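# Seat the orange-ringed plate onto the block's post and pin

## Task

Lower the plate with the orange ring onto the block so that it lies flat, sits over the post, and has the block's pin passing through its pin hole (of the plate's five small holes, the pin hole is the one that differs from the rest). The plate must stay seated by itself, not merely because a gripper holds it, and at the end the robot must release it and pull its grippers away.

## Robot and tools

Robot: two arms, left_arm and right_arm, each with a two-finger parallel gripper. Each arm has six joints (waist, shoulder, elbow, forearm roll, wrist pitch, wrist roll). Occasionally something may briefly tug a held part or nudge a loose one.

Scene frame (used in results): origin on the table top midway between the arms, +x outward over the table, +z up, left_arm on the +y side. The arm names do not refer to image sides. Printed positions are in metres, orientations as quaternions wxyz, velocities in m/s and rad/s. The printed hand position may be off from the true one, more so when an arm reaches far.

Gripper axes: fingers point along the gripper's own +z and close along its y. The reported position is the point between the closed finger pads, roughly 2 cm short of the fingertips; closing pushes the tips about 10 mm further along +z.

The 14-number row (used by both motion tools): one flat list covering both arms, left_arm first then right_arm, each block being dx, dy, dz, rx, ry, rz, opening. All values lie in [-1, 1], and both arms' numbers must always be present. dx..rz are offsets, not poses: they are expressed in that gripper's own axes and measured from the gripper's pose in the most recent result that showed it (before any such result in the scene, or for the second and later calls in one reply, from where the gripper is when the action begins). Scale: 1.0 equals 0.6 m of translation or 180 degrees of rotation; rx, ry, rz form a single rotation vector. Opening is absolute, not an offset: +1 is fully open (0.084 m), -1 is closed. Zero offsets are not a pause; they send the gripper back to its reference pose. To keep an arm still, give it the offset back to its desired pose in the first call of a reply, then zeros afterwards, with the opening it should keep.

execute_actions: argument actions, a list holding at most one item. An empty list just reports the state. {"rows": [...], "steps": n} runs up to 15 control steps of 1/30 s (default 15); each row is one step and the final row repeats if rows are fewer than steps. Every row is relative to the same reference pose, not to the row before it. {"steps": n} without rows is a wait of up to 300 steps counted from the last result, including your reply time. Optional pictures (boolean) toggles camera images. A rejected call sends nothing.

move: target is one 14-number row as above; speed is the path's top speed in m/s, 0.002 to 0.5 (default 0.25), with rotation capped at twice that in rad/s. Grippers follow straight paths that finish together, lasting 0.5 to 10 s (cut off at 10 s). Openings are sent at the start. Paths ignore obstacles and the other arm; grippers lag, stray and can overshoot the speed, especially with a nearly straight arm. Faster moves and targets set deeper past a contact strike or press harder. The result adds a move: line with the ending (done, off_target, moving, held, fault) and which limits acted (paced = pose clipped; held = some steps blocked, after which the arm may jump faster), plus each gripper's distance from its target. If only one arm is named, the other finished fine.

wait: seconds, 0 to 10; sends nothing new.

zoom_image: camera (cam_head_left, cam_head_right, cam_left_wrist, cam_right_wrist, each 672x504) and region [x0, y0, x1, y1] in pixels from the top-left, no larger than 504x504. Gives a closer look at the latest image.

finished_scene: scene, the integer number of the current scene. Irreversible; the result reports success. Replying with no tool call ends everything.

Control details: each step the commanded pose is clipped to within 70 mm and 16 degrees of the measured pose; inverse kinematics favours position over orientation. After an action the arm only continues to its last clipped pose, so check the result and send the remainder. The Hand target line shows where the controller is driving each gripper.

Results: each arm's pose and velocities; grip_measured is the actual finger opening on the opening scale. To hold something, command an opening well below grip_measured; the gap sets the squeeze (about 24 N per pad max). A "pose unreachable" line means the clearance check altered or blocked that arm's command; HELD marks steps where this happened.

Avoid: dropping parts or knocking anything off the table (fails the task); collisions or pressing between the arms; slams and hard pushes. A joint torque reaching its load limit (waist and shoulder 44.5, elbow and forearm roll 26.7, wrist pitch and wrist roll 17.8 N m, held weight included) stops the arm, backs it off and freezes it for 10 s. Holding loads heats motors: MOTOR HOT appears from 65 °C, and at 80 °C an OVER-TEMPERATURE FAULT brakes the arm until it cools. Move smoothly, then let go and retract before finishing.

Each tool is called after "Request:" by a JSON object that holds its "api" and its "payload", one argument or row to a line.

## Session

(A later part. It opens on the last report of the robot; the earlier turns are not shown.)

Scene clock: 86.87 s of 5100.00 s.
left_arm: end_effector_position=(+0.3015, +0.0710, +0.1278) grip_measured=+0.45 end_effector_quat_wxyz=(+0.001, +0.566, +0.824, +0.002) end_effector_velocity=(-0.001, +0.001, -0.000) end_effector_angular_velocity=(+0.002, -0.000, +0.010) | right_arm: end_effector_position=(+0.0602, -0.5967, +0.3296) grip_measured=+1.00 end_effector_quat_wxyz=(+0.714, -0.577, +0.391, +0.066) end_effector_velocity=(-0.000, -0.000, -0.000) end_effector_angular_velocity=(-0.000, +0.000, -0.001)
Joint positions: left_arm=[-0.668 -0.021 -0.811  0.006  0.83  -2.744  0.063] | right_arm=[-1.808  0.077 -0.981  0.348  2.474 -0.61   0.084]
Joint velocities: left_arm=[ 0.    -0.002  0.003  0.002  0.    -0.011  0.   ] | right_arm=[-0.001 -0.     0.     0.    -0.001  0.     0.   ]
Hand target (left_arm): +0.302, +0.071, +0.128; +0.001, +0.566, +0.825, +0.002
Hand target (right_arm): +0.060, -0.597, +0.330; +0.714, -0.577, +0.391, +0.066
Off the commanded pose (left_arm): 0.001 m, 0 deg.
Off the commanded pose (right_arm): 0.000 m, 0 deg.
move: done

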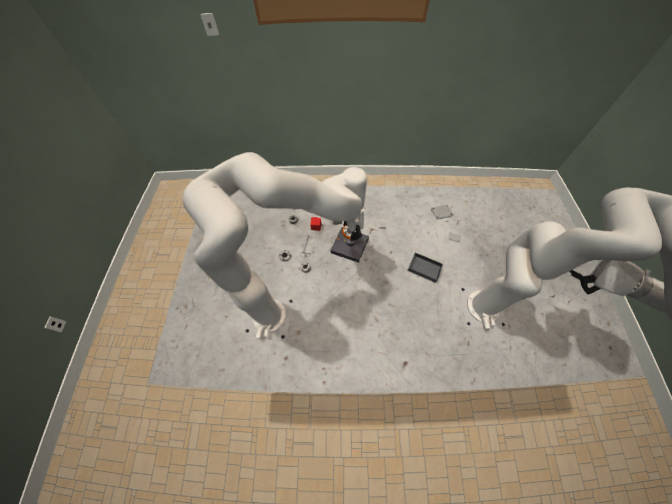

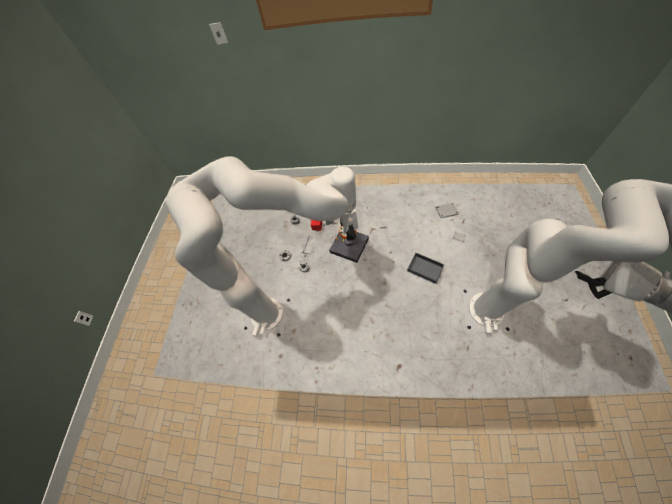

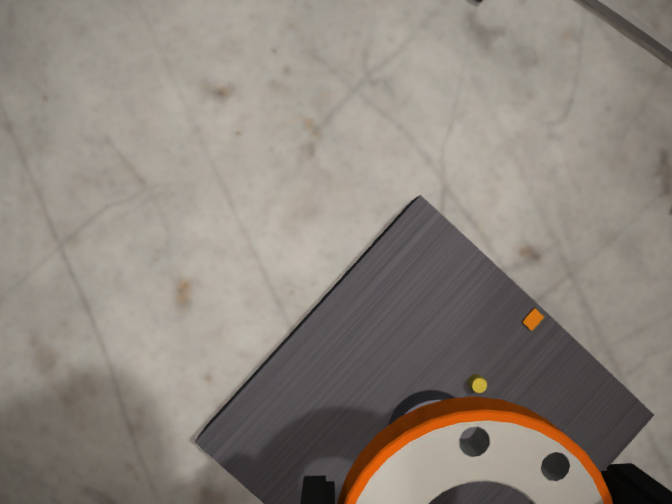

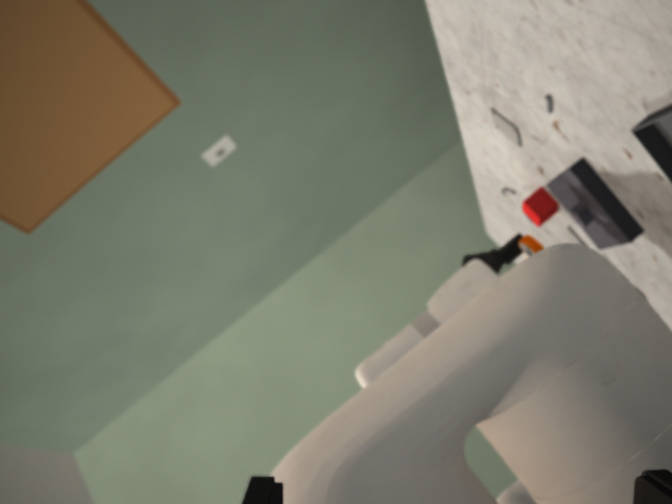

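Request:
{"api": "move", "payload": {
  "target": [0.0008, 0.0028, 0.095, 0, 0, 0, -0.5, 0, 0, 0, 0, 0, 0, 1],
  "speed": 0.1
}}

Scene clock: 94.43 s of 5100.00 s.
left_arm: end_effector_position=(+0.3034, +0.0720, +0.0714) grip_measured=+0.45 end_effector_quat_wxyz=(+0.002, +0.566, +0.824, +0.002) end_effector_velocity=(-0.001, +0.001, -0.004) end_effector_angular_velocity=(+0.003, +0.003, -0.000) | right_arm: end_effector_position=(+0.0602, -0.5967, +0.3296) grip_measured=+1.00 end_effector_quat_wxyz=(+0.714, -0.577, +0.391, +0.066) end_effector_velocity=(-0.000, +0.000, -0.000) end_effector_angular_velocity=(+0.000, +0.001, +0.000)
Joint positions: left_arm=[-0.663  0.099 -0.763  0.008  0.661 -2.741  0.063] | right_arm=[-1.808  0.077 -0.981  0.348  2.474 -0.61   0.084]
Joint velocities: left_arm=[-0.001  0.007  0.003 -0.001 -0.006  0.     0.   ] | right_arm=[-0.     0.     0.    -0.    -0.     0.001  0.   ]
Hand target (left_arm): +0.303, +0.072, +0.071; +0.001, +0.566, +0.824, +0.002
Hand target (right_arm): +0.060, -0.597, +0.330; +0.714, -0.577, +0.391, +0.066
Off the commanded pose (left_arm): 0.001 m, 0 deg.
Off the commanded pose (right_arm): 0.000 m, 0 deg.
After step 90, 3.60 s passed at rest.
move: done

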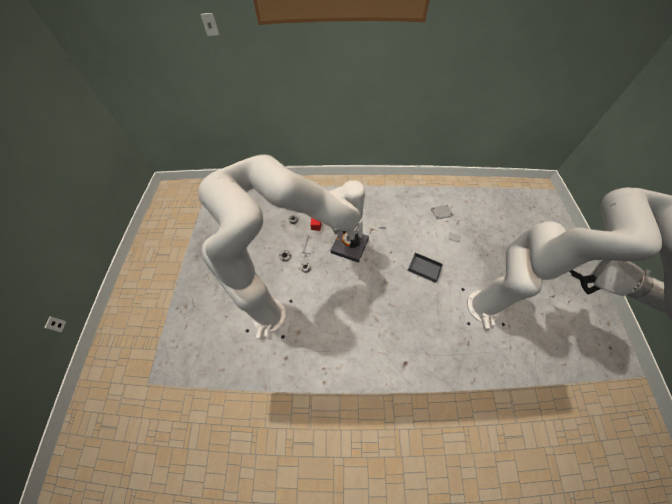

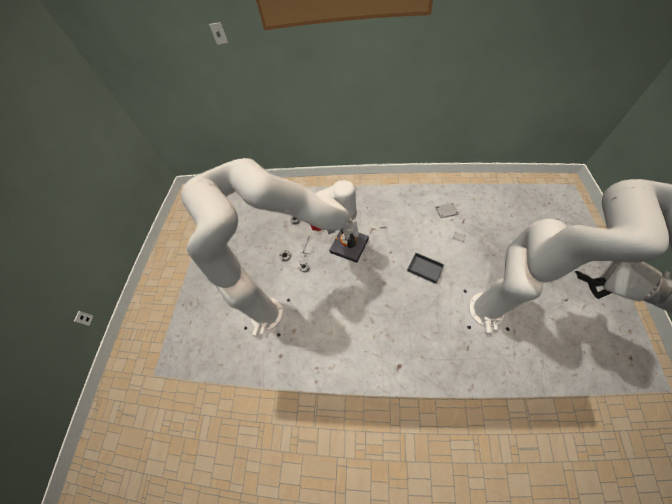

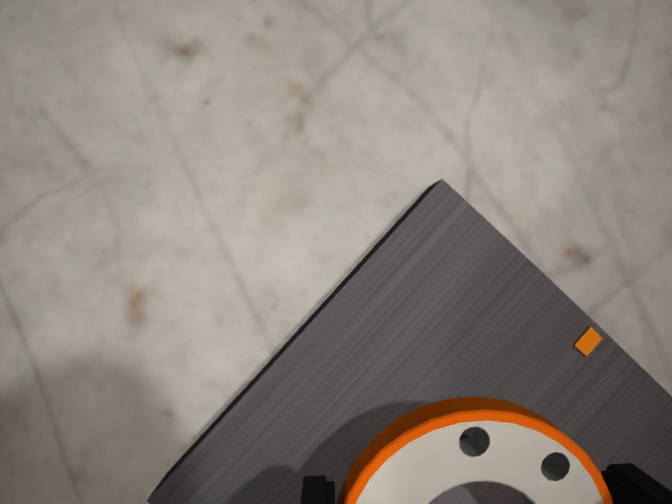

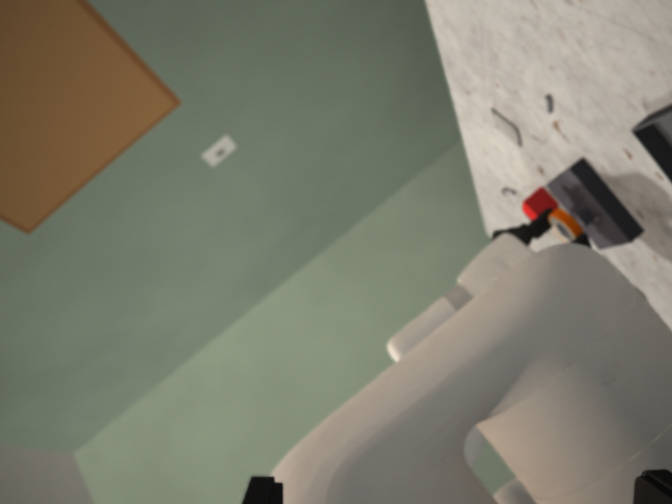

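Request:
{"api": "move", "payload": {
  "target": [0, 0, 0.02, 0, 0, 0, -0.5, 0, 0, 0, 0, 0, 0, 1],
  "speed": 0.02
}}

Request:
{"api": "zoom_image", "payload": {
  "camera": "cam_left_wrist",
  "region": [300, 300, 672, 504]
}}

Scene clock: 101.97 s of 5100.00 s.
left_arm: end_effector_position=(+0.3035, +0.0720, +0.0596) grip_measured=+0.45 end_effector_quat_wxyz=(+0.002, +0.566, +0.824, +0.002) end_effector_velocity=(+0.000, -0.001, -0.001) end_effector_angular_velocity=(-0.003, -0.002, +0.001) | right_arm: end_effector_position=(+0.0602, -0.5967, +0.3296) grip_measured=+1.00 end_effector_quat_wxyz=(+0.714, -0.577, +0.391, +0.066) end_effector_velocity=(-0.000, +0.000, -0.000) end_effector_angular_velocity=(-0.001, +0.001, +0.002)
Joint positions: left_arm=[-0.663  0.128 -0.757  0.008  0.626 -2.742  0.063] | right_arm=[-1.808  0.077 -0.981  0.348  2.474 -0.61   0.084]
Joint velocities: left_arm=[-0.001  0.004 -0.001 -0.002 -0.006 -0.001 -0.   ] | right_arm=[ 0.001  0.    -0.    -0.002 -0.001 -0.001  0.   ]
Hand target (left_arm): +0.304, +0.072, +0.059; +0.002, +0.566, +0.824, +0.002
Hand target (right_arm): +0.060, -0.597, +0.330; +0.714, -0.577, +0.391, +0.066
Off the commanded pose (left_arm): 0.000 m, 0 deg.
Off the commanded pose (right_arm): 0.000 m, 0 deg.
After step 90, 3.70 s passed at rest.
move: done

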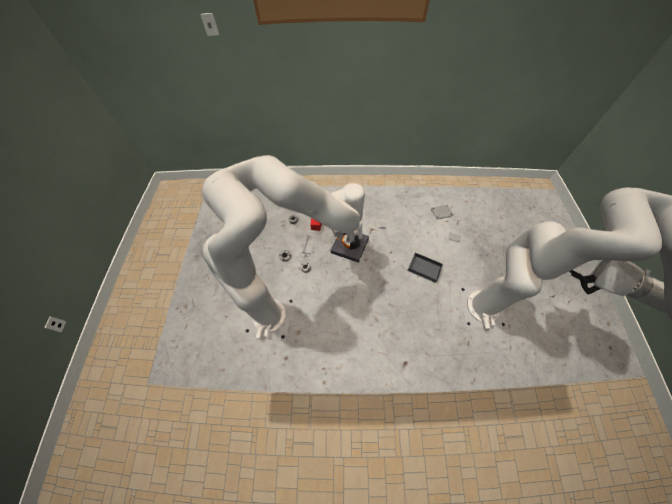

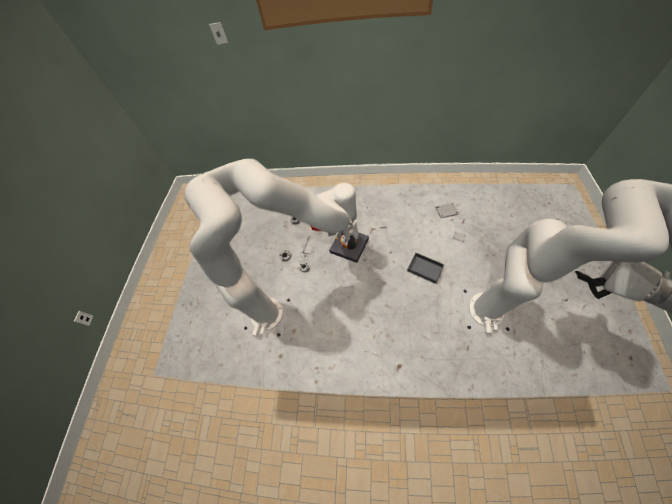

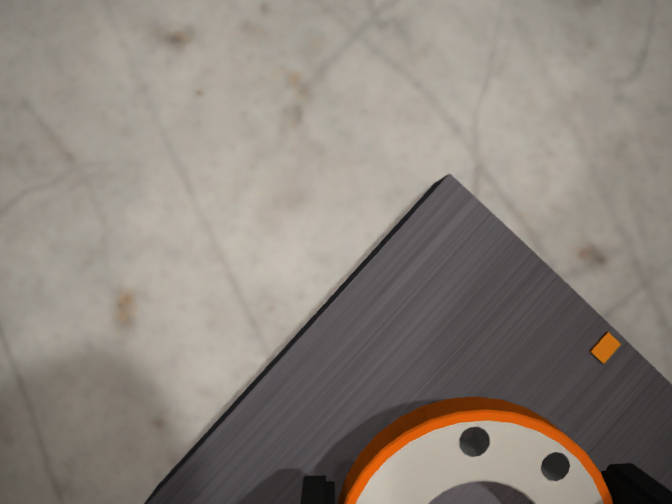

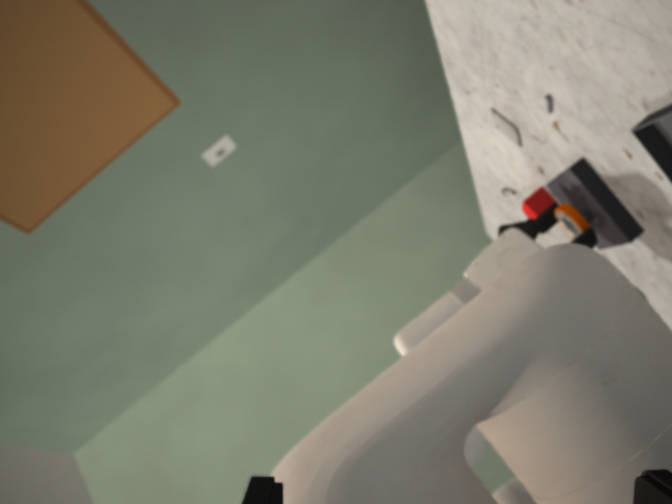

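Region (300, 300, 672, 504) of cam_left_wrist's 672x504 image, scaled by 1.355, with more detail than that image has; it fills the top 276 rows of this view, and the rest is white.

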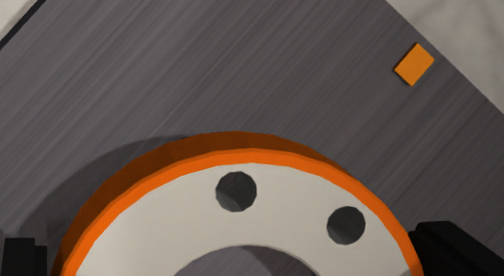

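Continue down slowly.

Request:
{"api": "move", "payload": {
  "target": [0, 0, 0.015, 0, 0, 0, -0.5, 0, 0, 0, 0, 0, 0, 1],
  "speed": 0.01
}}

Request:
{"api": "zoom_image", "payload": {
  "camera": "cam_left_wrist",
  "region": [300, 300, 672, 504]
}}

Scene clock: 105.27 s of 5100.00 s.
left_arm: end_effector_position=(+0.3042, +0.0707, +0.0516) grip_measured=+0.46 end_effector_quat_wxyz=(+0.004, +0.566, +0.824, +0.002) end_effector_velocity=(+0.000, +0.001, -0.001) end_effector_angular_velocity=(+0.002, +0.000, -0.000) | right_arm: end_effector_position=(+0.0602, -0.5967, +0.3296) grip_measured=+1.00 end_effector_quat_wxyz=(+0.714, -0.577, +0.391, +0.066) end_effector_velocity=(+0.000, -0.000, +0.000) end_effector_angular_velocity=(+0.001, -0.001, -0.001)
Joint positions: left_arm=[-0.664  0.15  -0.755  0.008  0.598 -2.742  0.064] | right_arm=[-1.808  0.077 -0.981  0.348  2.474 -0.61   0.084]
Joint velocities: left_arm=[ 0.002  0.002  0.001  0.002 -0.001  0.     0.   ] | right_arm=[-0.001  0.     0.     0.001  0.001  0.    -0.   ]
Hand target (left_arm): +0.304, +0.072, +0.051; +0.002, +0.566, +0.824, +0.002
Hand target (right_arm): +0.060, -0.597, +0.330; +0.714, -0.577, +0.391, +0.066
Off the commanded pose (left_arm): 0.002 m, 0 deg.
Off the commanded pose (right_arm): 0.000 m, 0 deg.
move: done

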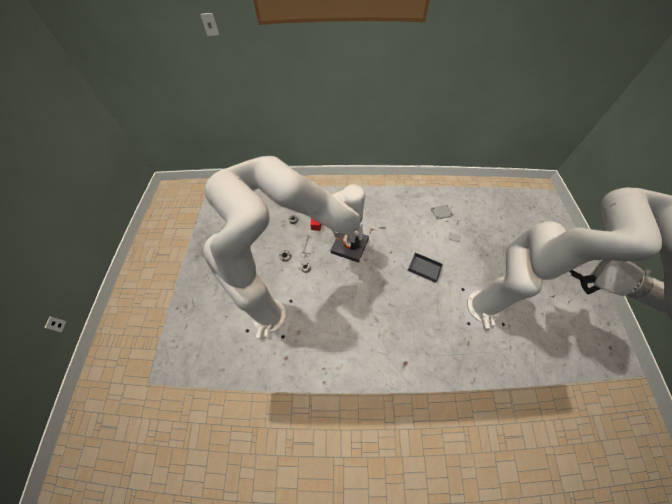

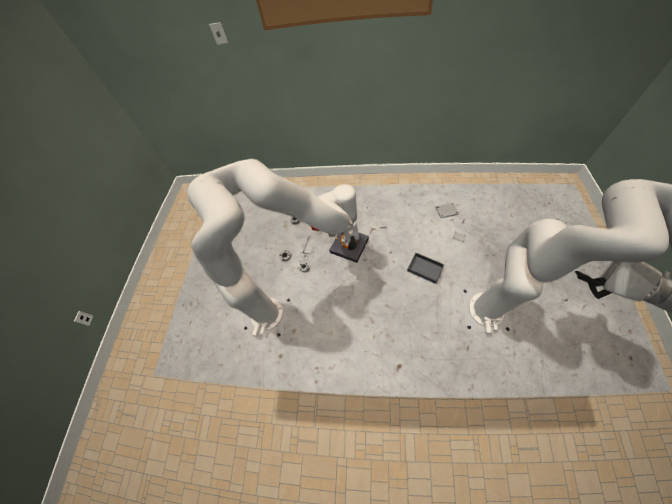

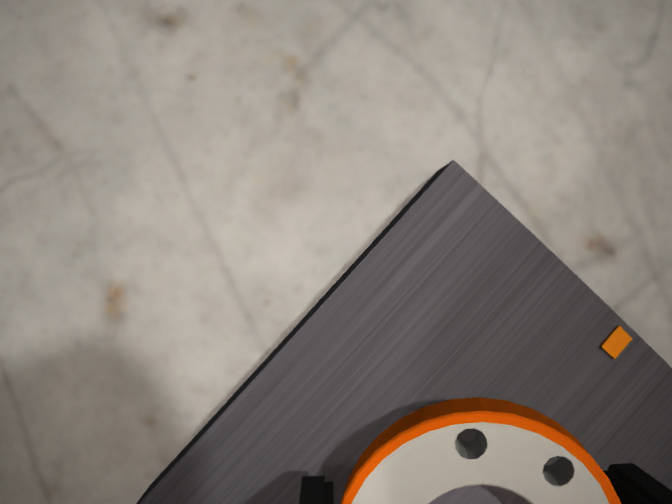

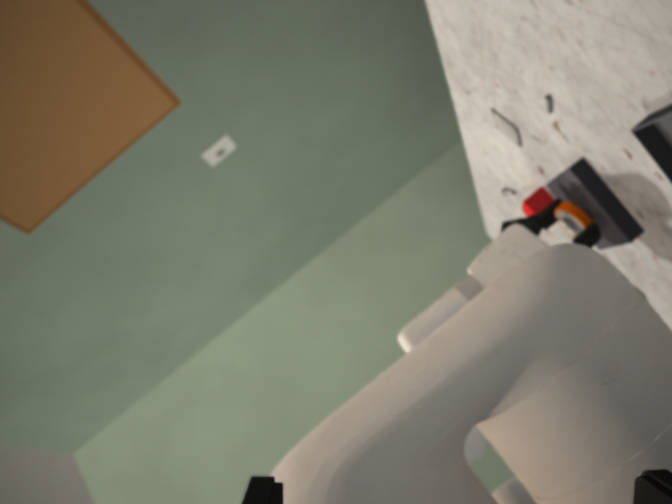

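Region (300, 300, 672, 504) of cam_left_wrist's 672x504 image, scaled by 1.355, with more detail than that image has; it fills the top 276 rows of this view, and the rest is white.

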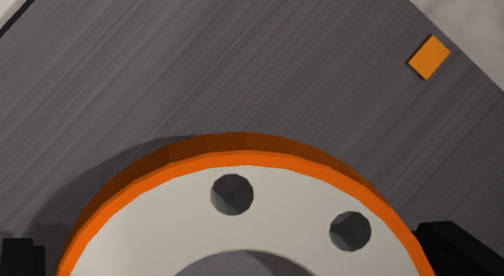

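Request:
{"api": "move", "payload": {
  "target": [-0.002, 0.002, -0.006, 0, 0, 0, -0.5, 0, 0, 0, 0, 0, 0, 1],
  "speed": 0.01
}}

Request:
{"api": "zoom_image", "payload": {
  "camera": "cam_right_wrist",
  "region": [480, 140, 672, 270]
}}

Scene clock: 109.70 s of 5100.00 s.
left_arm: end_effector_position=(+0.3035, +0.0726, +0.0526) grip_measured=+0.46 end_effector_quat_wxyz=(-0.001, +0.566, +0.824, +0.003) end_effector_velocity=(+0.001, -0.002, +0.005) end_effector_angular_velocity=(-0.004, -0.005, -0.004) | right_arm: end_effector_position=(+0.0602, -0.5967, +0.3296) grip_measured=+1.00 end_effector_quat_wxyz=(+0.714, -0.577, +0.391, +0.066) end_effector_velocity=(-0.000, -0.000, -0.000) end_effector_angular_velocity=(-0.001, -0.000, -0.001)
Joint positions: left_arm=[-0.662  0.147 -0.757  0.008  0.613 -2.74   0.063] | right_arm=[-1.808  0.077 -0.981  0.348  2.474 -0.61   0.084]
Joint velocities: left_arm=[-0.002 -0.01  -0.003  0.001  0.006  0.001 -0.001] | right_arm=[-0.001 -0.     0.     0.    -0.001 -0.     0.   ]
Hand target (left_arm): +0.306, +0.070, +0.055; +0.004, +0.566, +0.824, +0.002
Hand target (right_arm): +0.060, -0.597, +0.330; +0.714, -0.577, +0.391, +0.066
Off the commanded pose (left_arm): 0.004 m, 1 deg.
Off the commanded pose (right_arm): 0.000 m, 0 deg.
After step 90, 0.70 s passed at rest.
move: off_target (left_arm)

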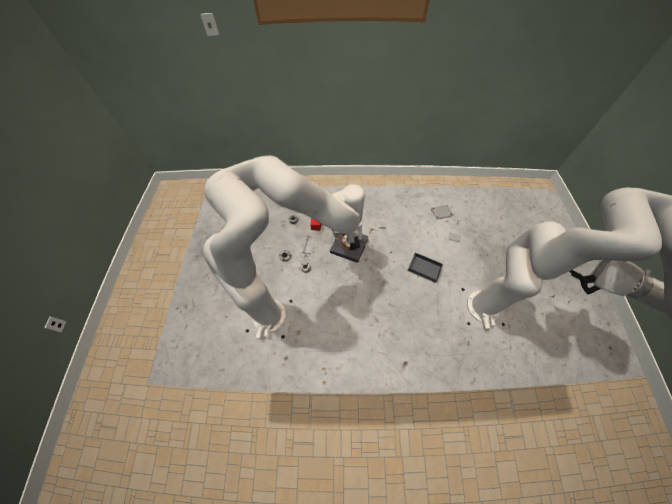

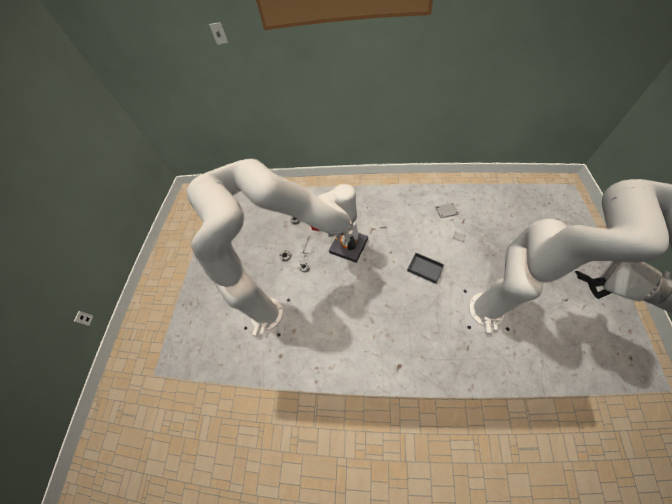

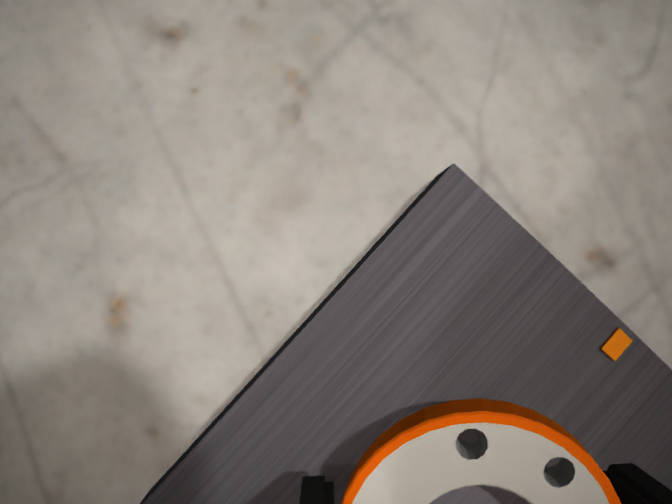

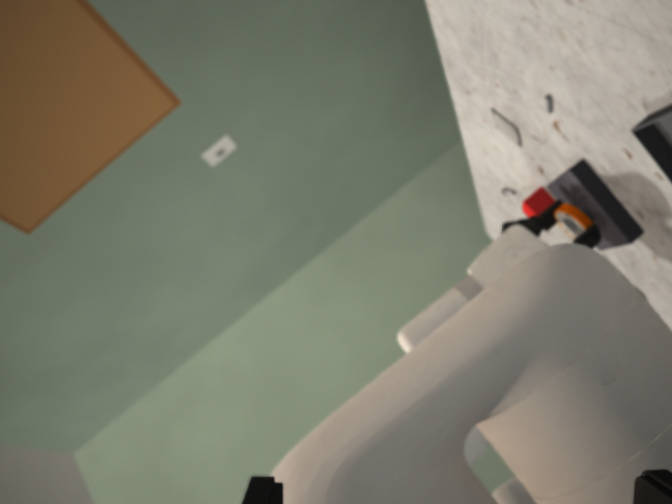

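Region (480, 140, 672, 270) of cam_right_wrist's 672x504 image, scaled by 2.625, with more detail than that image has; it fills the top 341 rows of this view, and the rest is white.

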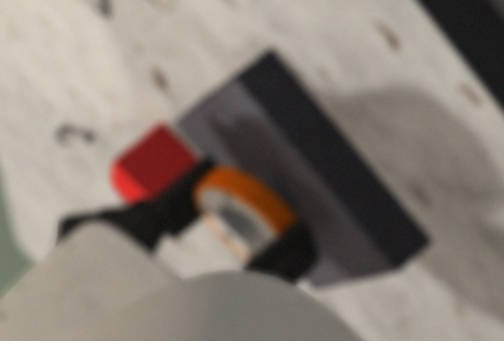

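Request:
{"api": "execute_actions", "payload": {
  "actions": []
}}

Scene clock: 111.50 s of 5100.00 s.
left_arm: end_effector_position=(+0.3059, +0.0699, +0.0555) grip_measured=+0.46 end_effector_quat_wxyz=(+0.004, +0.566, +0.824, +0.002) end_effector_velocity=(-0.000, -0.000, +0.000) end_effector_angular_velocity=(+0.000, -0.001, -0.002) | right_arm: end_effector_position=(+0.0602, -0.5967, +0.3296) grip_measured=+1.00 end_effector_quat_wxyz=(+0.714, -0.577, +0.391, +0.066) end_effector_velocity=(-0.000, -0.000, +0.000) end_effector_angular_velocity=(-0.001, -0.001, -0.003)
Joint positions: left_arm=[-0.663  0.145 -0.762  0.008  0.61  -2.74   0.063] | right_arm=[-1.808  0.077 -0.981  0.348  2.474 -0.61   0.084]
Joint velocities: left_arm=[-0.001 -0.001 -0.     0.001  0.     0.     0.   ] | right_arm=[-0.002  0.    -0.001  0.002  0.     0.    -0.   ]
Hand target (left_arm): +0.306, +0.070, +0.055; +0.004, +0.566, +0.824, +0.002
Hand target (right_arm): +0.060, -0.597, +0.330; +0.714, -0.577, +0.391, +0.066
Off the commanded pose (left_arm): 0.000 m, 0 deg.
Off the commanded pose (right_arm): 0.000 m, 0 deg.
Steps of this call (steps 1 to 54: nothing new was sent). Readings (end_effector_position):
1: left_arm (+0.3036, +0.0725, +0.0528) | right_arm (+0.0602, -0.5967, +0.3296)
2: left_arm (+0.3037, +0.0724, +0.0530) | right_arm (+0.0602, -0.5967, +0.3296)
4: left_arm (+0.3042, +0.0718, +0.0535) | right_arm (+0.0602, -0.5967, +0.3296)
8: left_arm (+0.3044, +0.0716, +0.0537) | right_arm (+0.0602, -0.5967, +0.3296)
54: the state above

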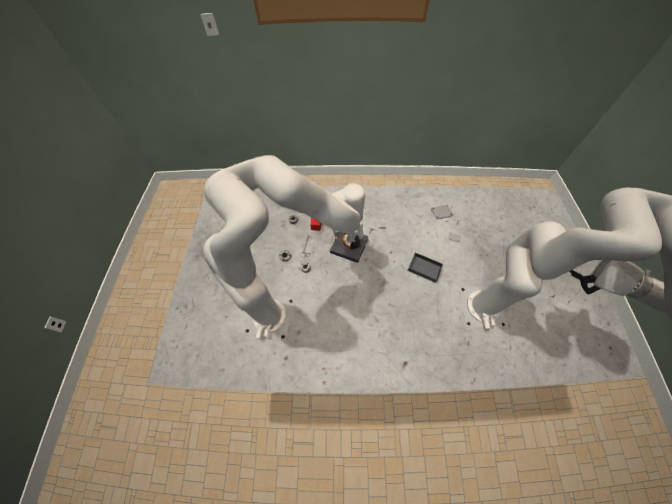

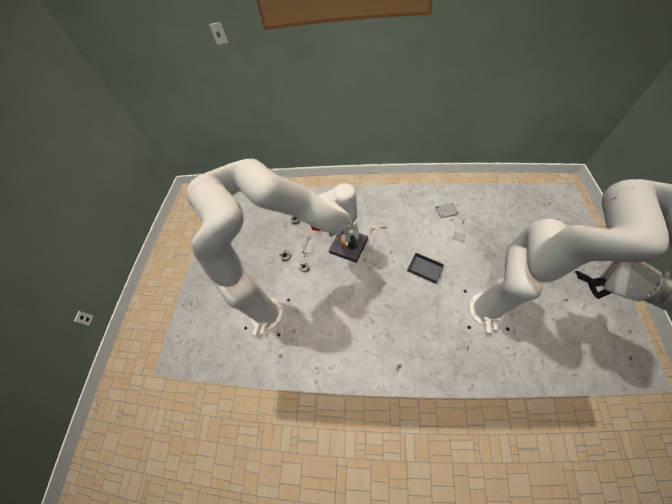

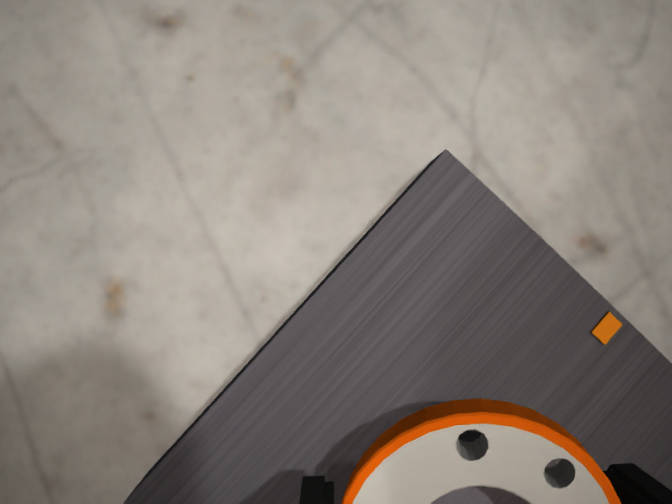

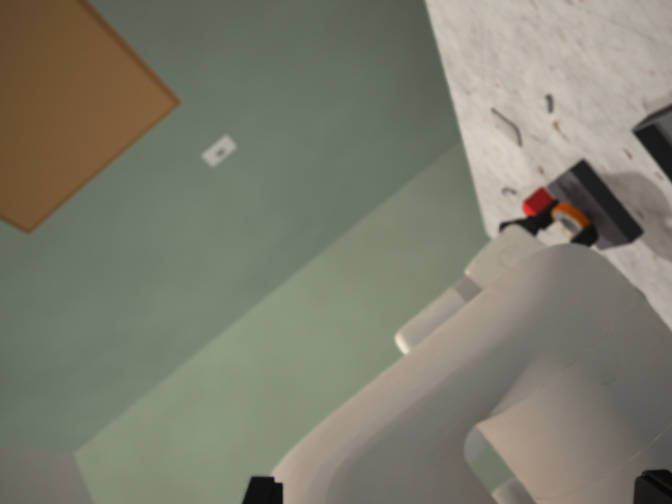

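Request:
{"api": "move", "payload": {
  "target": [0.0057, -0.0021, -0.004, 0, 0, 0, -0.5, 0, 0, 0, 0, 0, 0, 1],
  "speed": 0.01
}}

Request:
{"api": "move", "payload": {
  "target": [0, 0, 0.008, 0, 0, 0, -0.5, 0, 0, 0, 0, 0, 0, 1],
  "speed": 0.005
}}

Scene clock: 125.27 s of 5100.00 s.
left_arm: end_effector_position=(+0.3035, +0.0726, +0.0577) grip_measured=+0.46 end_effector_quat_wxyz=(+0.004, +0.566, +0.824, +0.002) end_effector_velocity=(-0.001, +0.000, +0.001) end_effector_angular_velocity=(-0.000, -0.000, +0.000) | right_arm: end_effector_position=(+0.0602, -0.5967, +0.3296) grip_measured=+1.00 end_effector_quat_wxyz=(+0.714, -0.577, +0.391, +0.066) end_effector_velocity=(+0.000, +0.000, +0.000) end_effector_angular_velocity=(+0.000, -0.002, -0.001)
Joint positions: left_arm=[-0.662  0.129 -0.75   0.008  0.614 -2.74   0.063] | right_arm=[-1.808  0.077 -0.981  0.348  2.474 -0.61   0.084]
Joint velocities: left_arm=[-0.001 -0.004  0.003 -0.     0.001 -0.     0.   ] | right_arm=[-0.001  0.     0.001  0.001  0.    -0.001 -0.   ]
Hand target (left_arm): +0.303, +0.073, +0.058; +0.004, +0.566, +0.824, +0.002
Hand target (right_arm): +0.060, -0.597, +0.330; +0.714, -0.577, +0.391, +0.066
Off the commanded pose (left_arm): 0.000 m, 0 deg.
Off the commanded pose (right_arm): 0.000 m, 0 deg.
After step 90, 10.07 s passed at rest.
move: done

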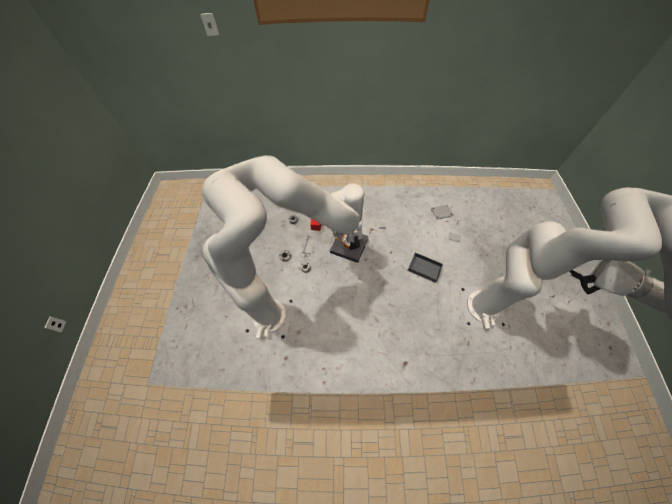

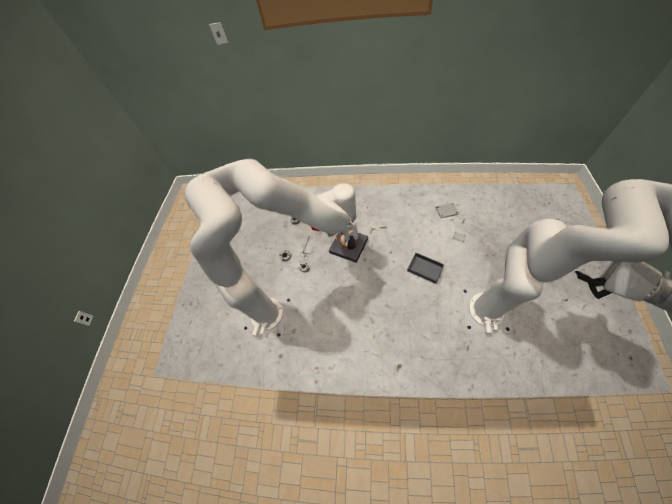

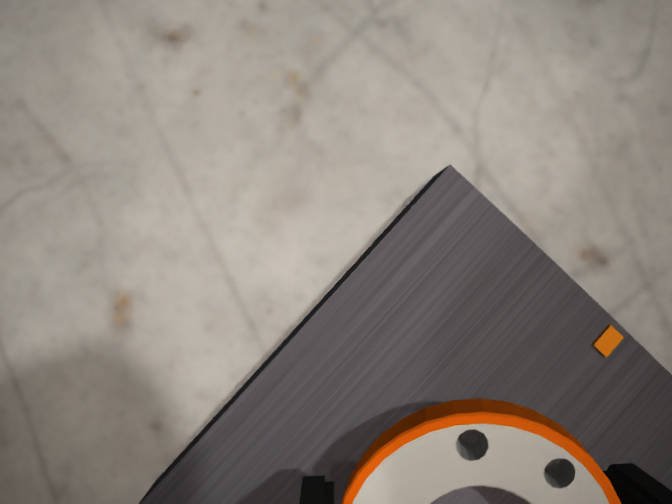

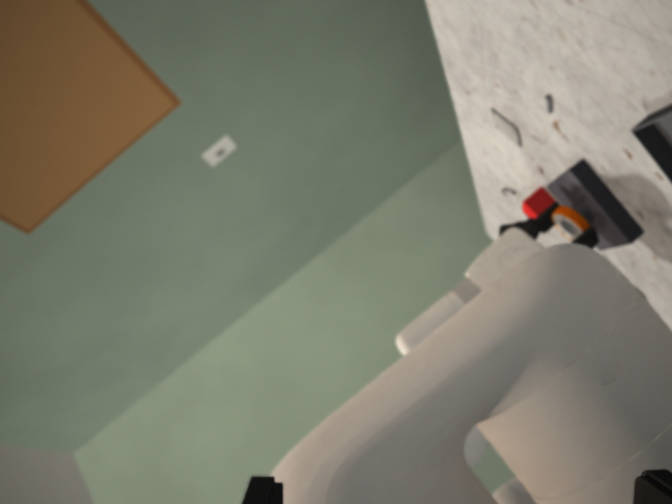

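Scene clock: 126.43 s of 5100.00 s.
left_arm: end_effector_position=(+0.3035, +0.0726, +0.0530) grip_measured=+0.46 end_effector_quat_wxyz=(+0.004, +0.566, +0.824, +0.002) end_effector_velocity=(+0.001, -0.001, +0.000) end_effector_angular_velocity=(-0.002, -0.002, +0.001) | right_arm: end_effector_position=(+0.0602, -0.5967, +0.3296) grip_measured=+1.00 end_effector_quat_wxyz=(+0.714, -0.577, +0.391, +0.066) end_effector_velocity=(+0.000, -0.000, +0.000) end_effector_angular_velocity=(+0.000, -0.001, -0.001)
Joint positions: left_arm=[-0.662  0.141 -0.748  0.008  0.6   -2.74   0.063] | right_arm=[-1.808  0.077 -0.981  0.348  2.474 -0.61   0.084]
Joint velocities: left_arm=[ 0.001  0.001 -0.001 -0.    -0.002  0.    -0.   ] | right_arm=[-0.     0.    -0.     0.001  0.001 -0.    -0.   ]
Hand target (left_arm): +0.304, +0.073, +0.053; +0.004, +0.566, +0.824, +0.002
Hand target (right_arm): +0.060, -0.597, +0.330; +0.714, -0.577, +0.391, +0.066
Off the commanded pose (left_arm): 0.000 m, 0 deg.
Off the commanded pose (right_arm): 0.000 m, 0 deg.
move: done

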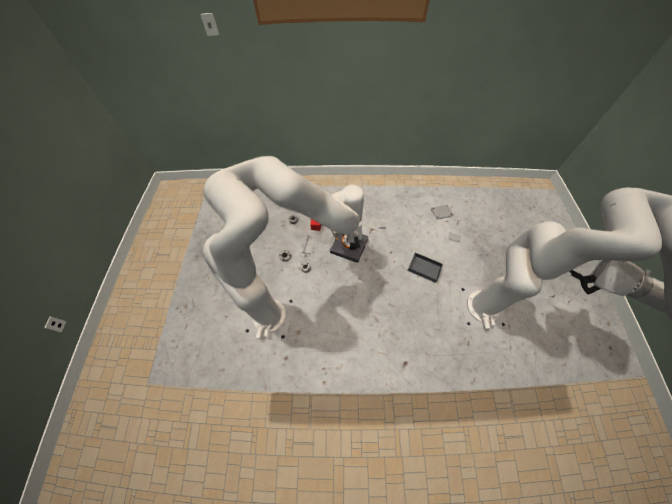

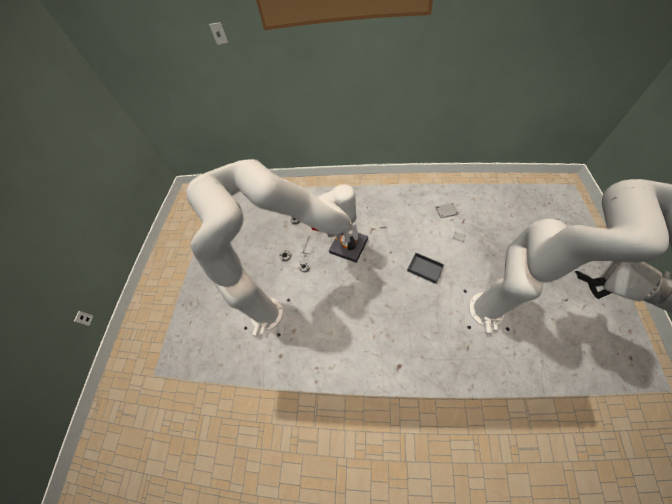

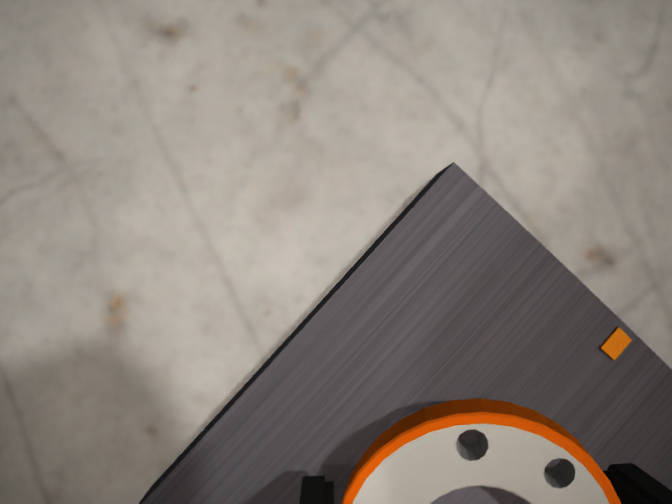

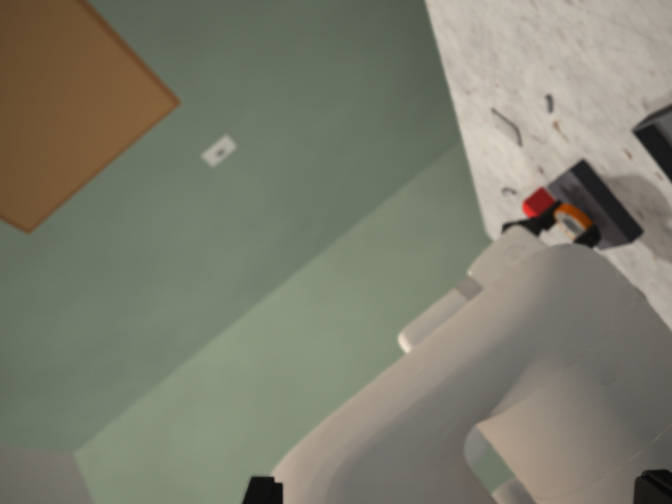

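Request:
{"api": "move", "payload": {
  "target": [0, 0, 0.0035, 0, 0, 0, -0.5, 0, 0, 0, 0, 0, 0, 1],
  "speed": 0.004
}}

Request:
{"api": "move", "payload": {
  "target": [0, 0, 0, 0, 0, 0, 0.6, 0, 0, 0, 0, 0, 0, 1],
  "speed": 0.004
}}

Scene clock: 129.43 s of 5100.00 s.
left_arm: end_effector_position=(+0.3037, +0.0724, +0.0517) grip_measured=+0.46 end_effector_quat_wxyz=(+0.004, +0.566, +0.824, +0.002) end_effector_velocity=(+0.000, +0.000, -0.000) end_effector_angular_velocity=(-0.001, -0.001, +0.001) | right_arm: end_effector_position=(+0.0602, -0.5967, +0.3296) grip_measured=+1.00 end_effector_quat_wxyz=(+0.714, -0.577, +0.391, +0.066) end_effector_velocity=(-0.000, +0.000, -0.000) end_effector_angular_velocity=(+0.000, +0.002, +0.002)
Joint positions: left_arm=[-0.662  0.145 -0.748  0.008  0.595 -2.74   0.064] | right_arm=[-1.808  0.077 -0.981  0.348  2.474 -0.61   0.084]
Joint velocities: left_arm=[ 0.001  0.001  0.001 -0.    -0.003 -0.     0.   ] | right_arm=[ 0.001  0.     0.    -0.002 -0.001  0.     0.   ]
Hand target (left_arm): +0.304, +0.073, +0.051; +0.004, +0.566, +0.824, +0.002
Hand target (right_arm): +0.060, -0.597, +0.330; +0.714, -0.577, +0.391, +0.066
Off the commanded pose (left_arm): 0.001 m, 0 deg.
Off the commanded pose (right_arm): 0.000 m, 0 deg.
move: done

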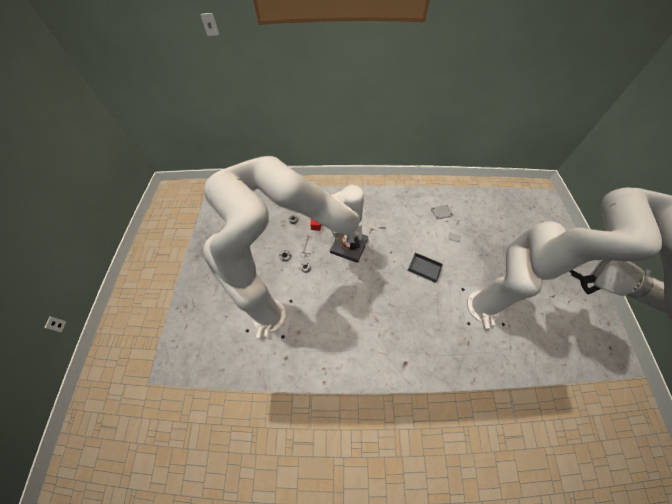

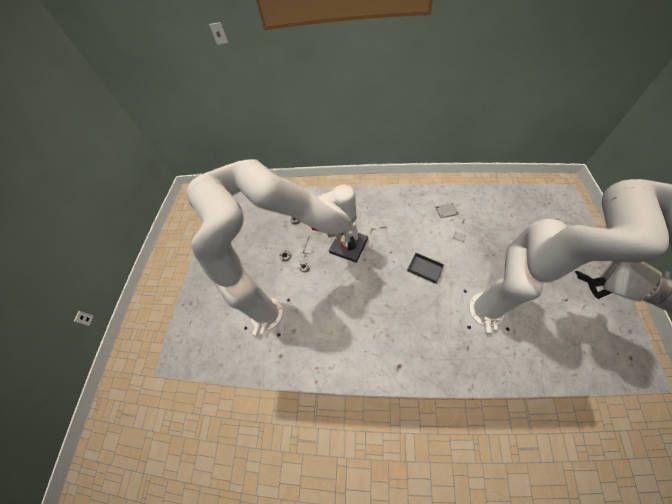

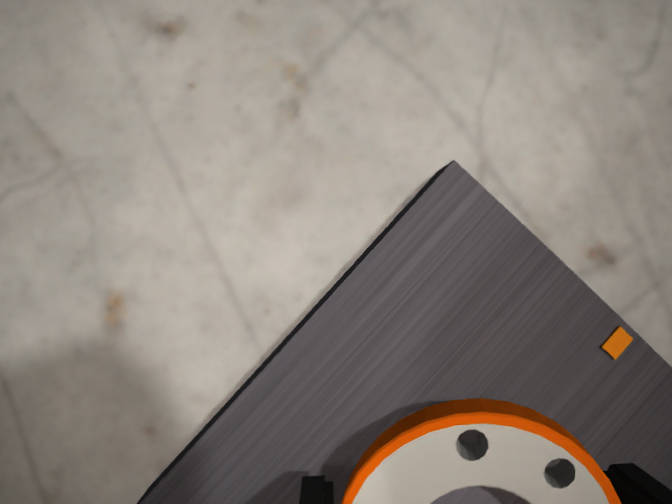

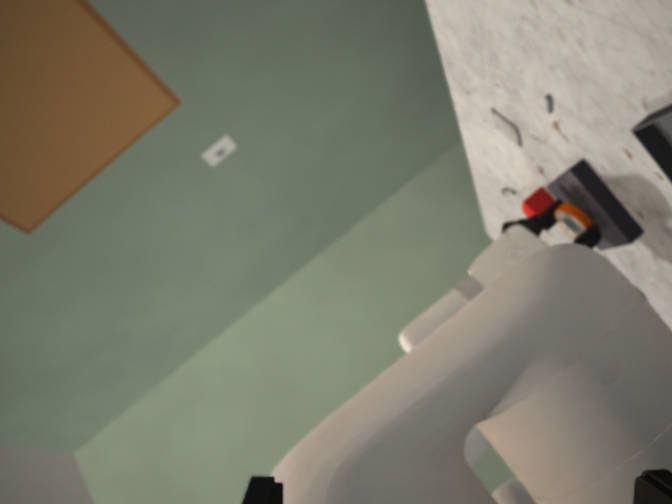

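Scene clock: 129.93 s of 5100.00 s.
left_arm: end_effector_position=(+0.3037, +0.0724, +0.0515) grip_measured=+0.59 end_effector_quat_wxyz=(+0.004, +0.566, +0.824, +0.002) end_effector_velocity=(+0.000, +0.000, +0.001) end_effector_angular_velocity=(+0.000, -0.000, -0.000) | right_arm: end_effector_position=(+0.0602, -0.5967, +0.3296) grip_measured=+1.00 end_effector_quat_wxyz=(+0.714, -0.577, +0.391, +0.066) end_effector_velocity=(-0.000, +0.000, -0.000) end_effector_angular_velocity=(+0.001, +0.002, +0.001)
Joint positions: left_arm=[-0.662  0.145 -0.748  0.008  0.595 -2.74   0.069] | right_arm=[-1.808  0.077 -0.981  0.348  2.474 -0.61   0.084]
Joint velocities: left_arm=[ 0.001 -0.002  0.     0.     0.002  0.001  0.   ] | right_arm=[ 0.     0.    -0.    -0.001 -0.     0.001  0.   ]
Hand target (left_arm): +0.304, +0.072, +0.052; +0.004, +0.566, +0.824, +0.002
Hand target (right_arm): +0.060, -0.597, +0.330; +0.714, -0.577, +0.391, +0.066
Off the commanded pose (left_arm): 0.000 m, 0 deg.
Off the commanded pose (right_arm): 0.000 m, 0 deg.
move: done

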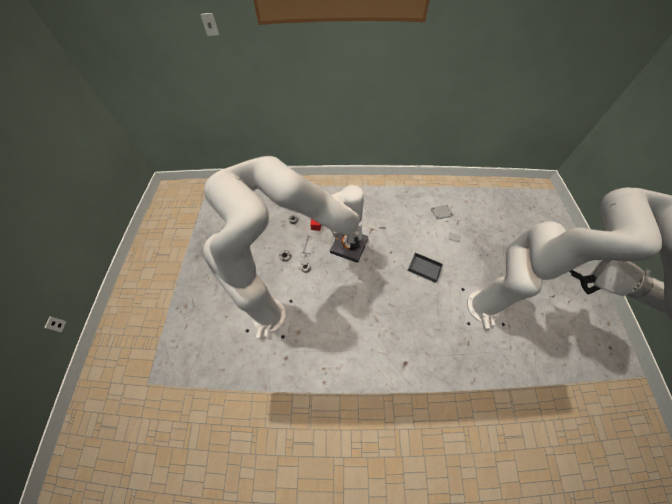

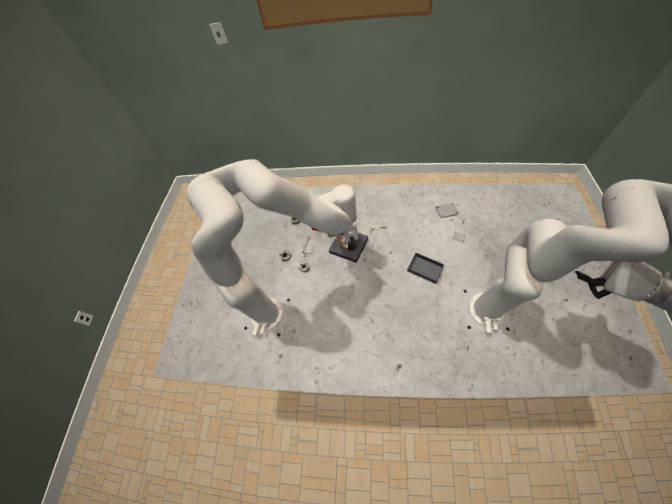

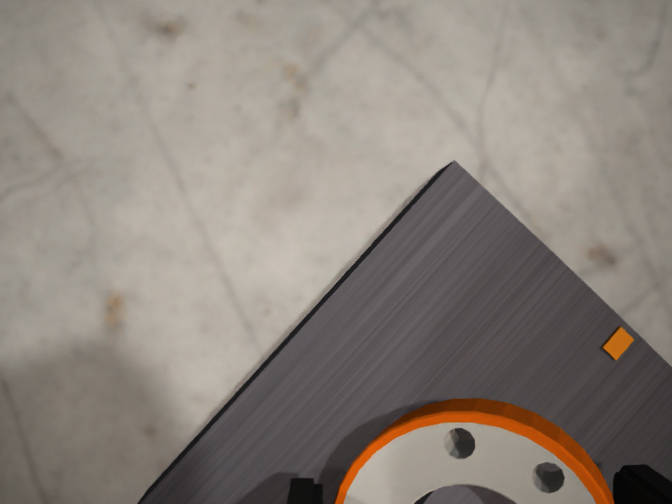

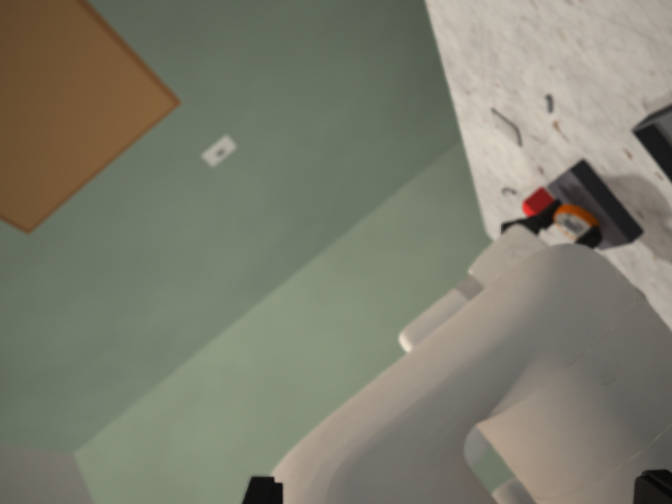

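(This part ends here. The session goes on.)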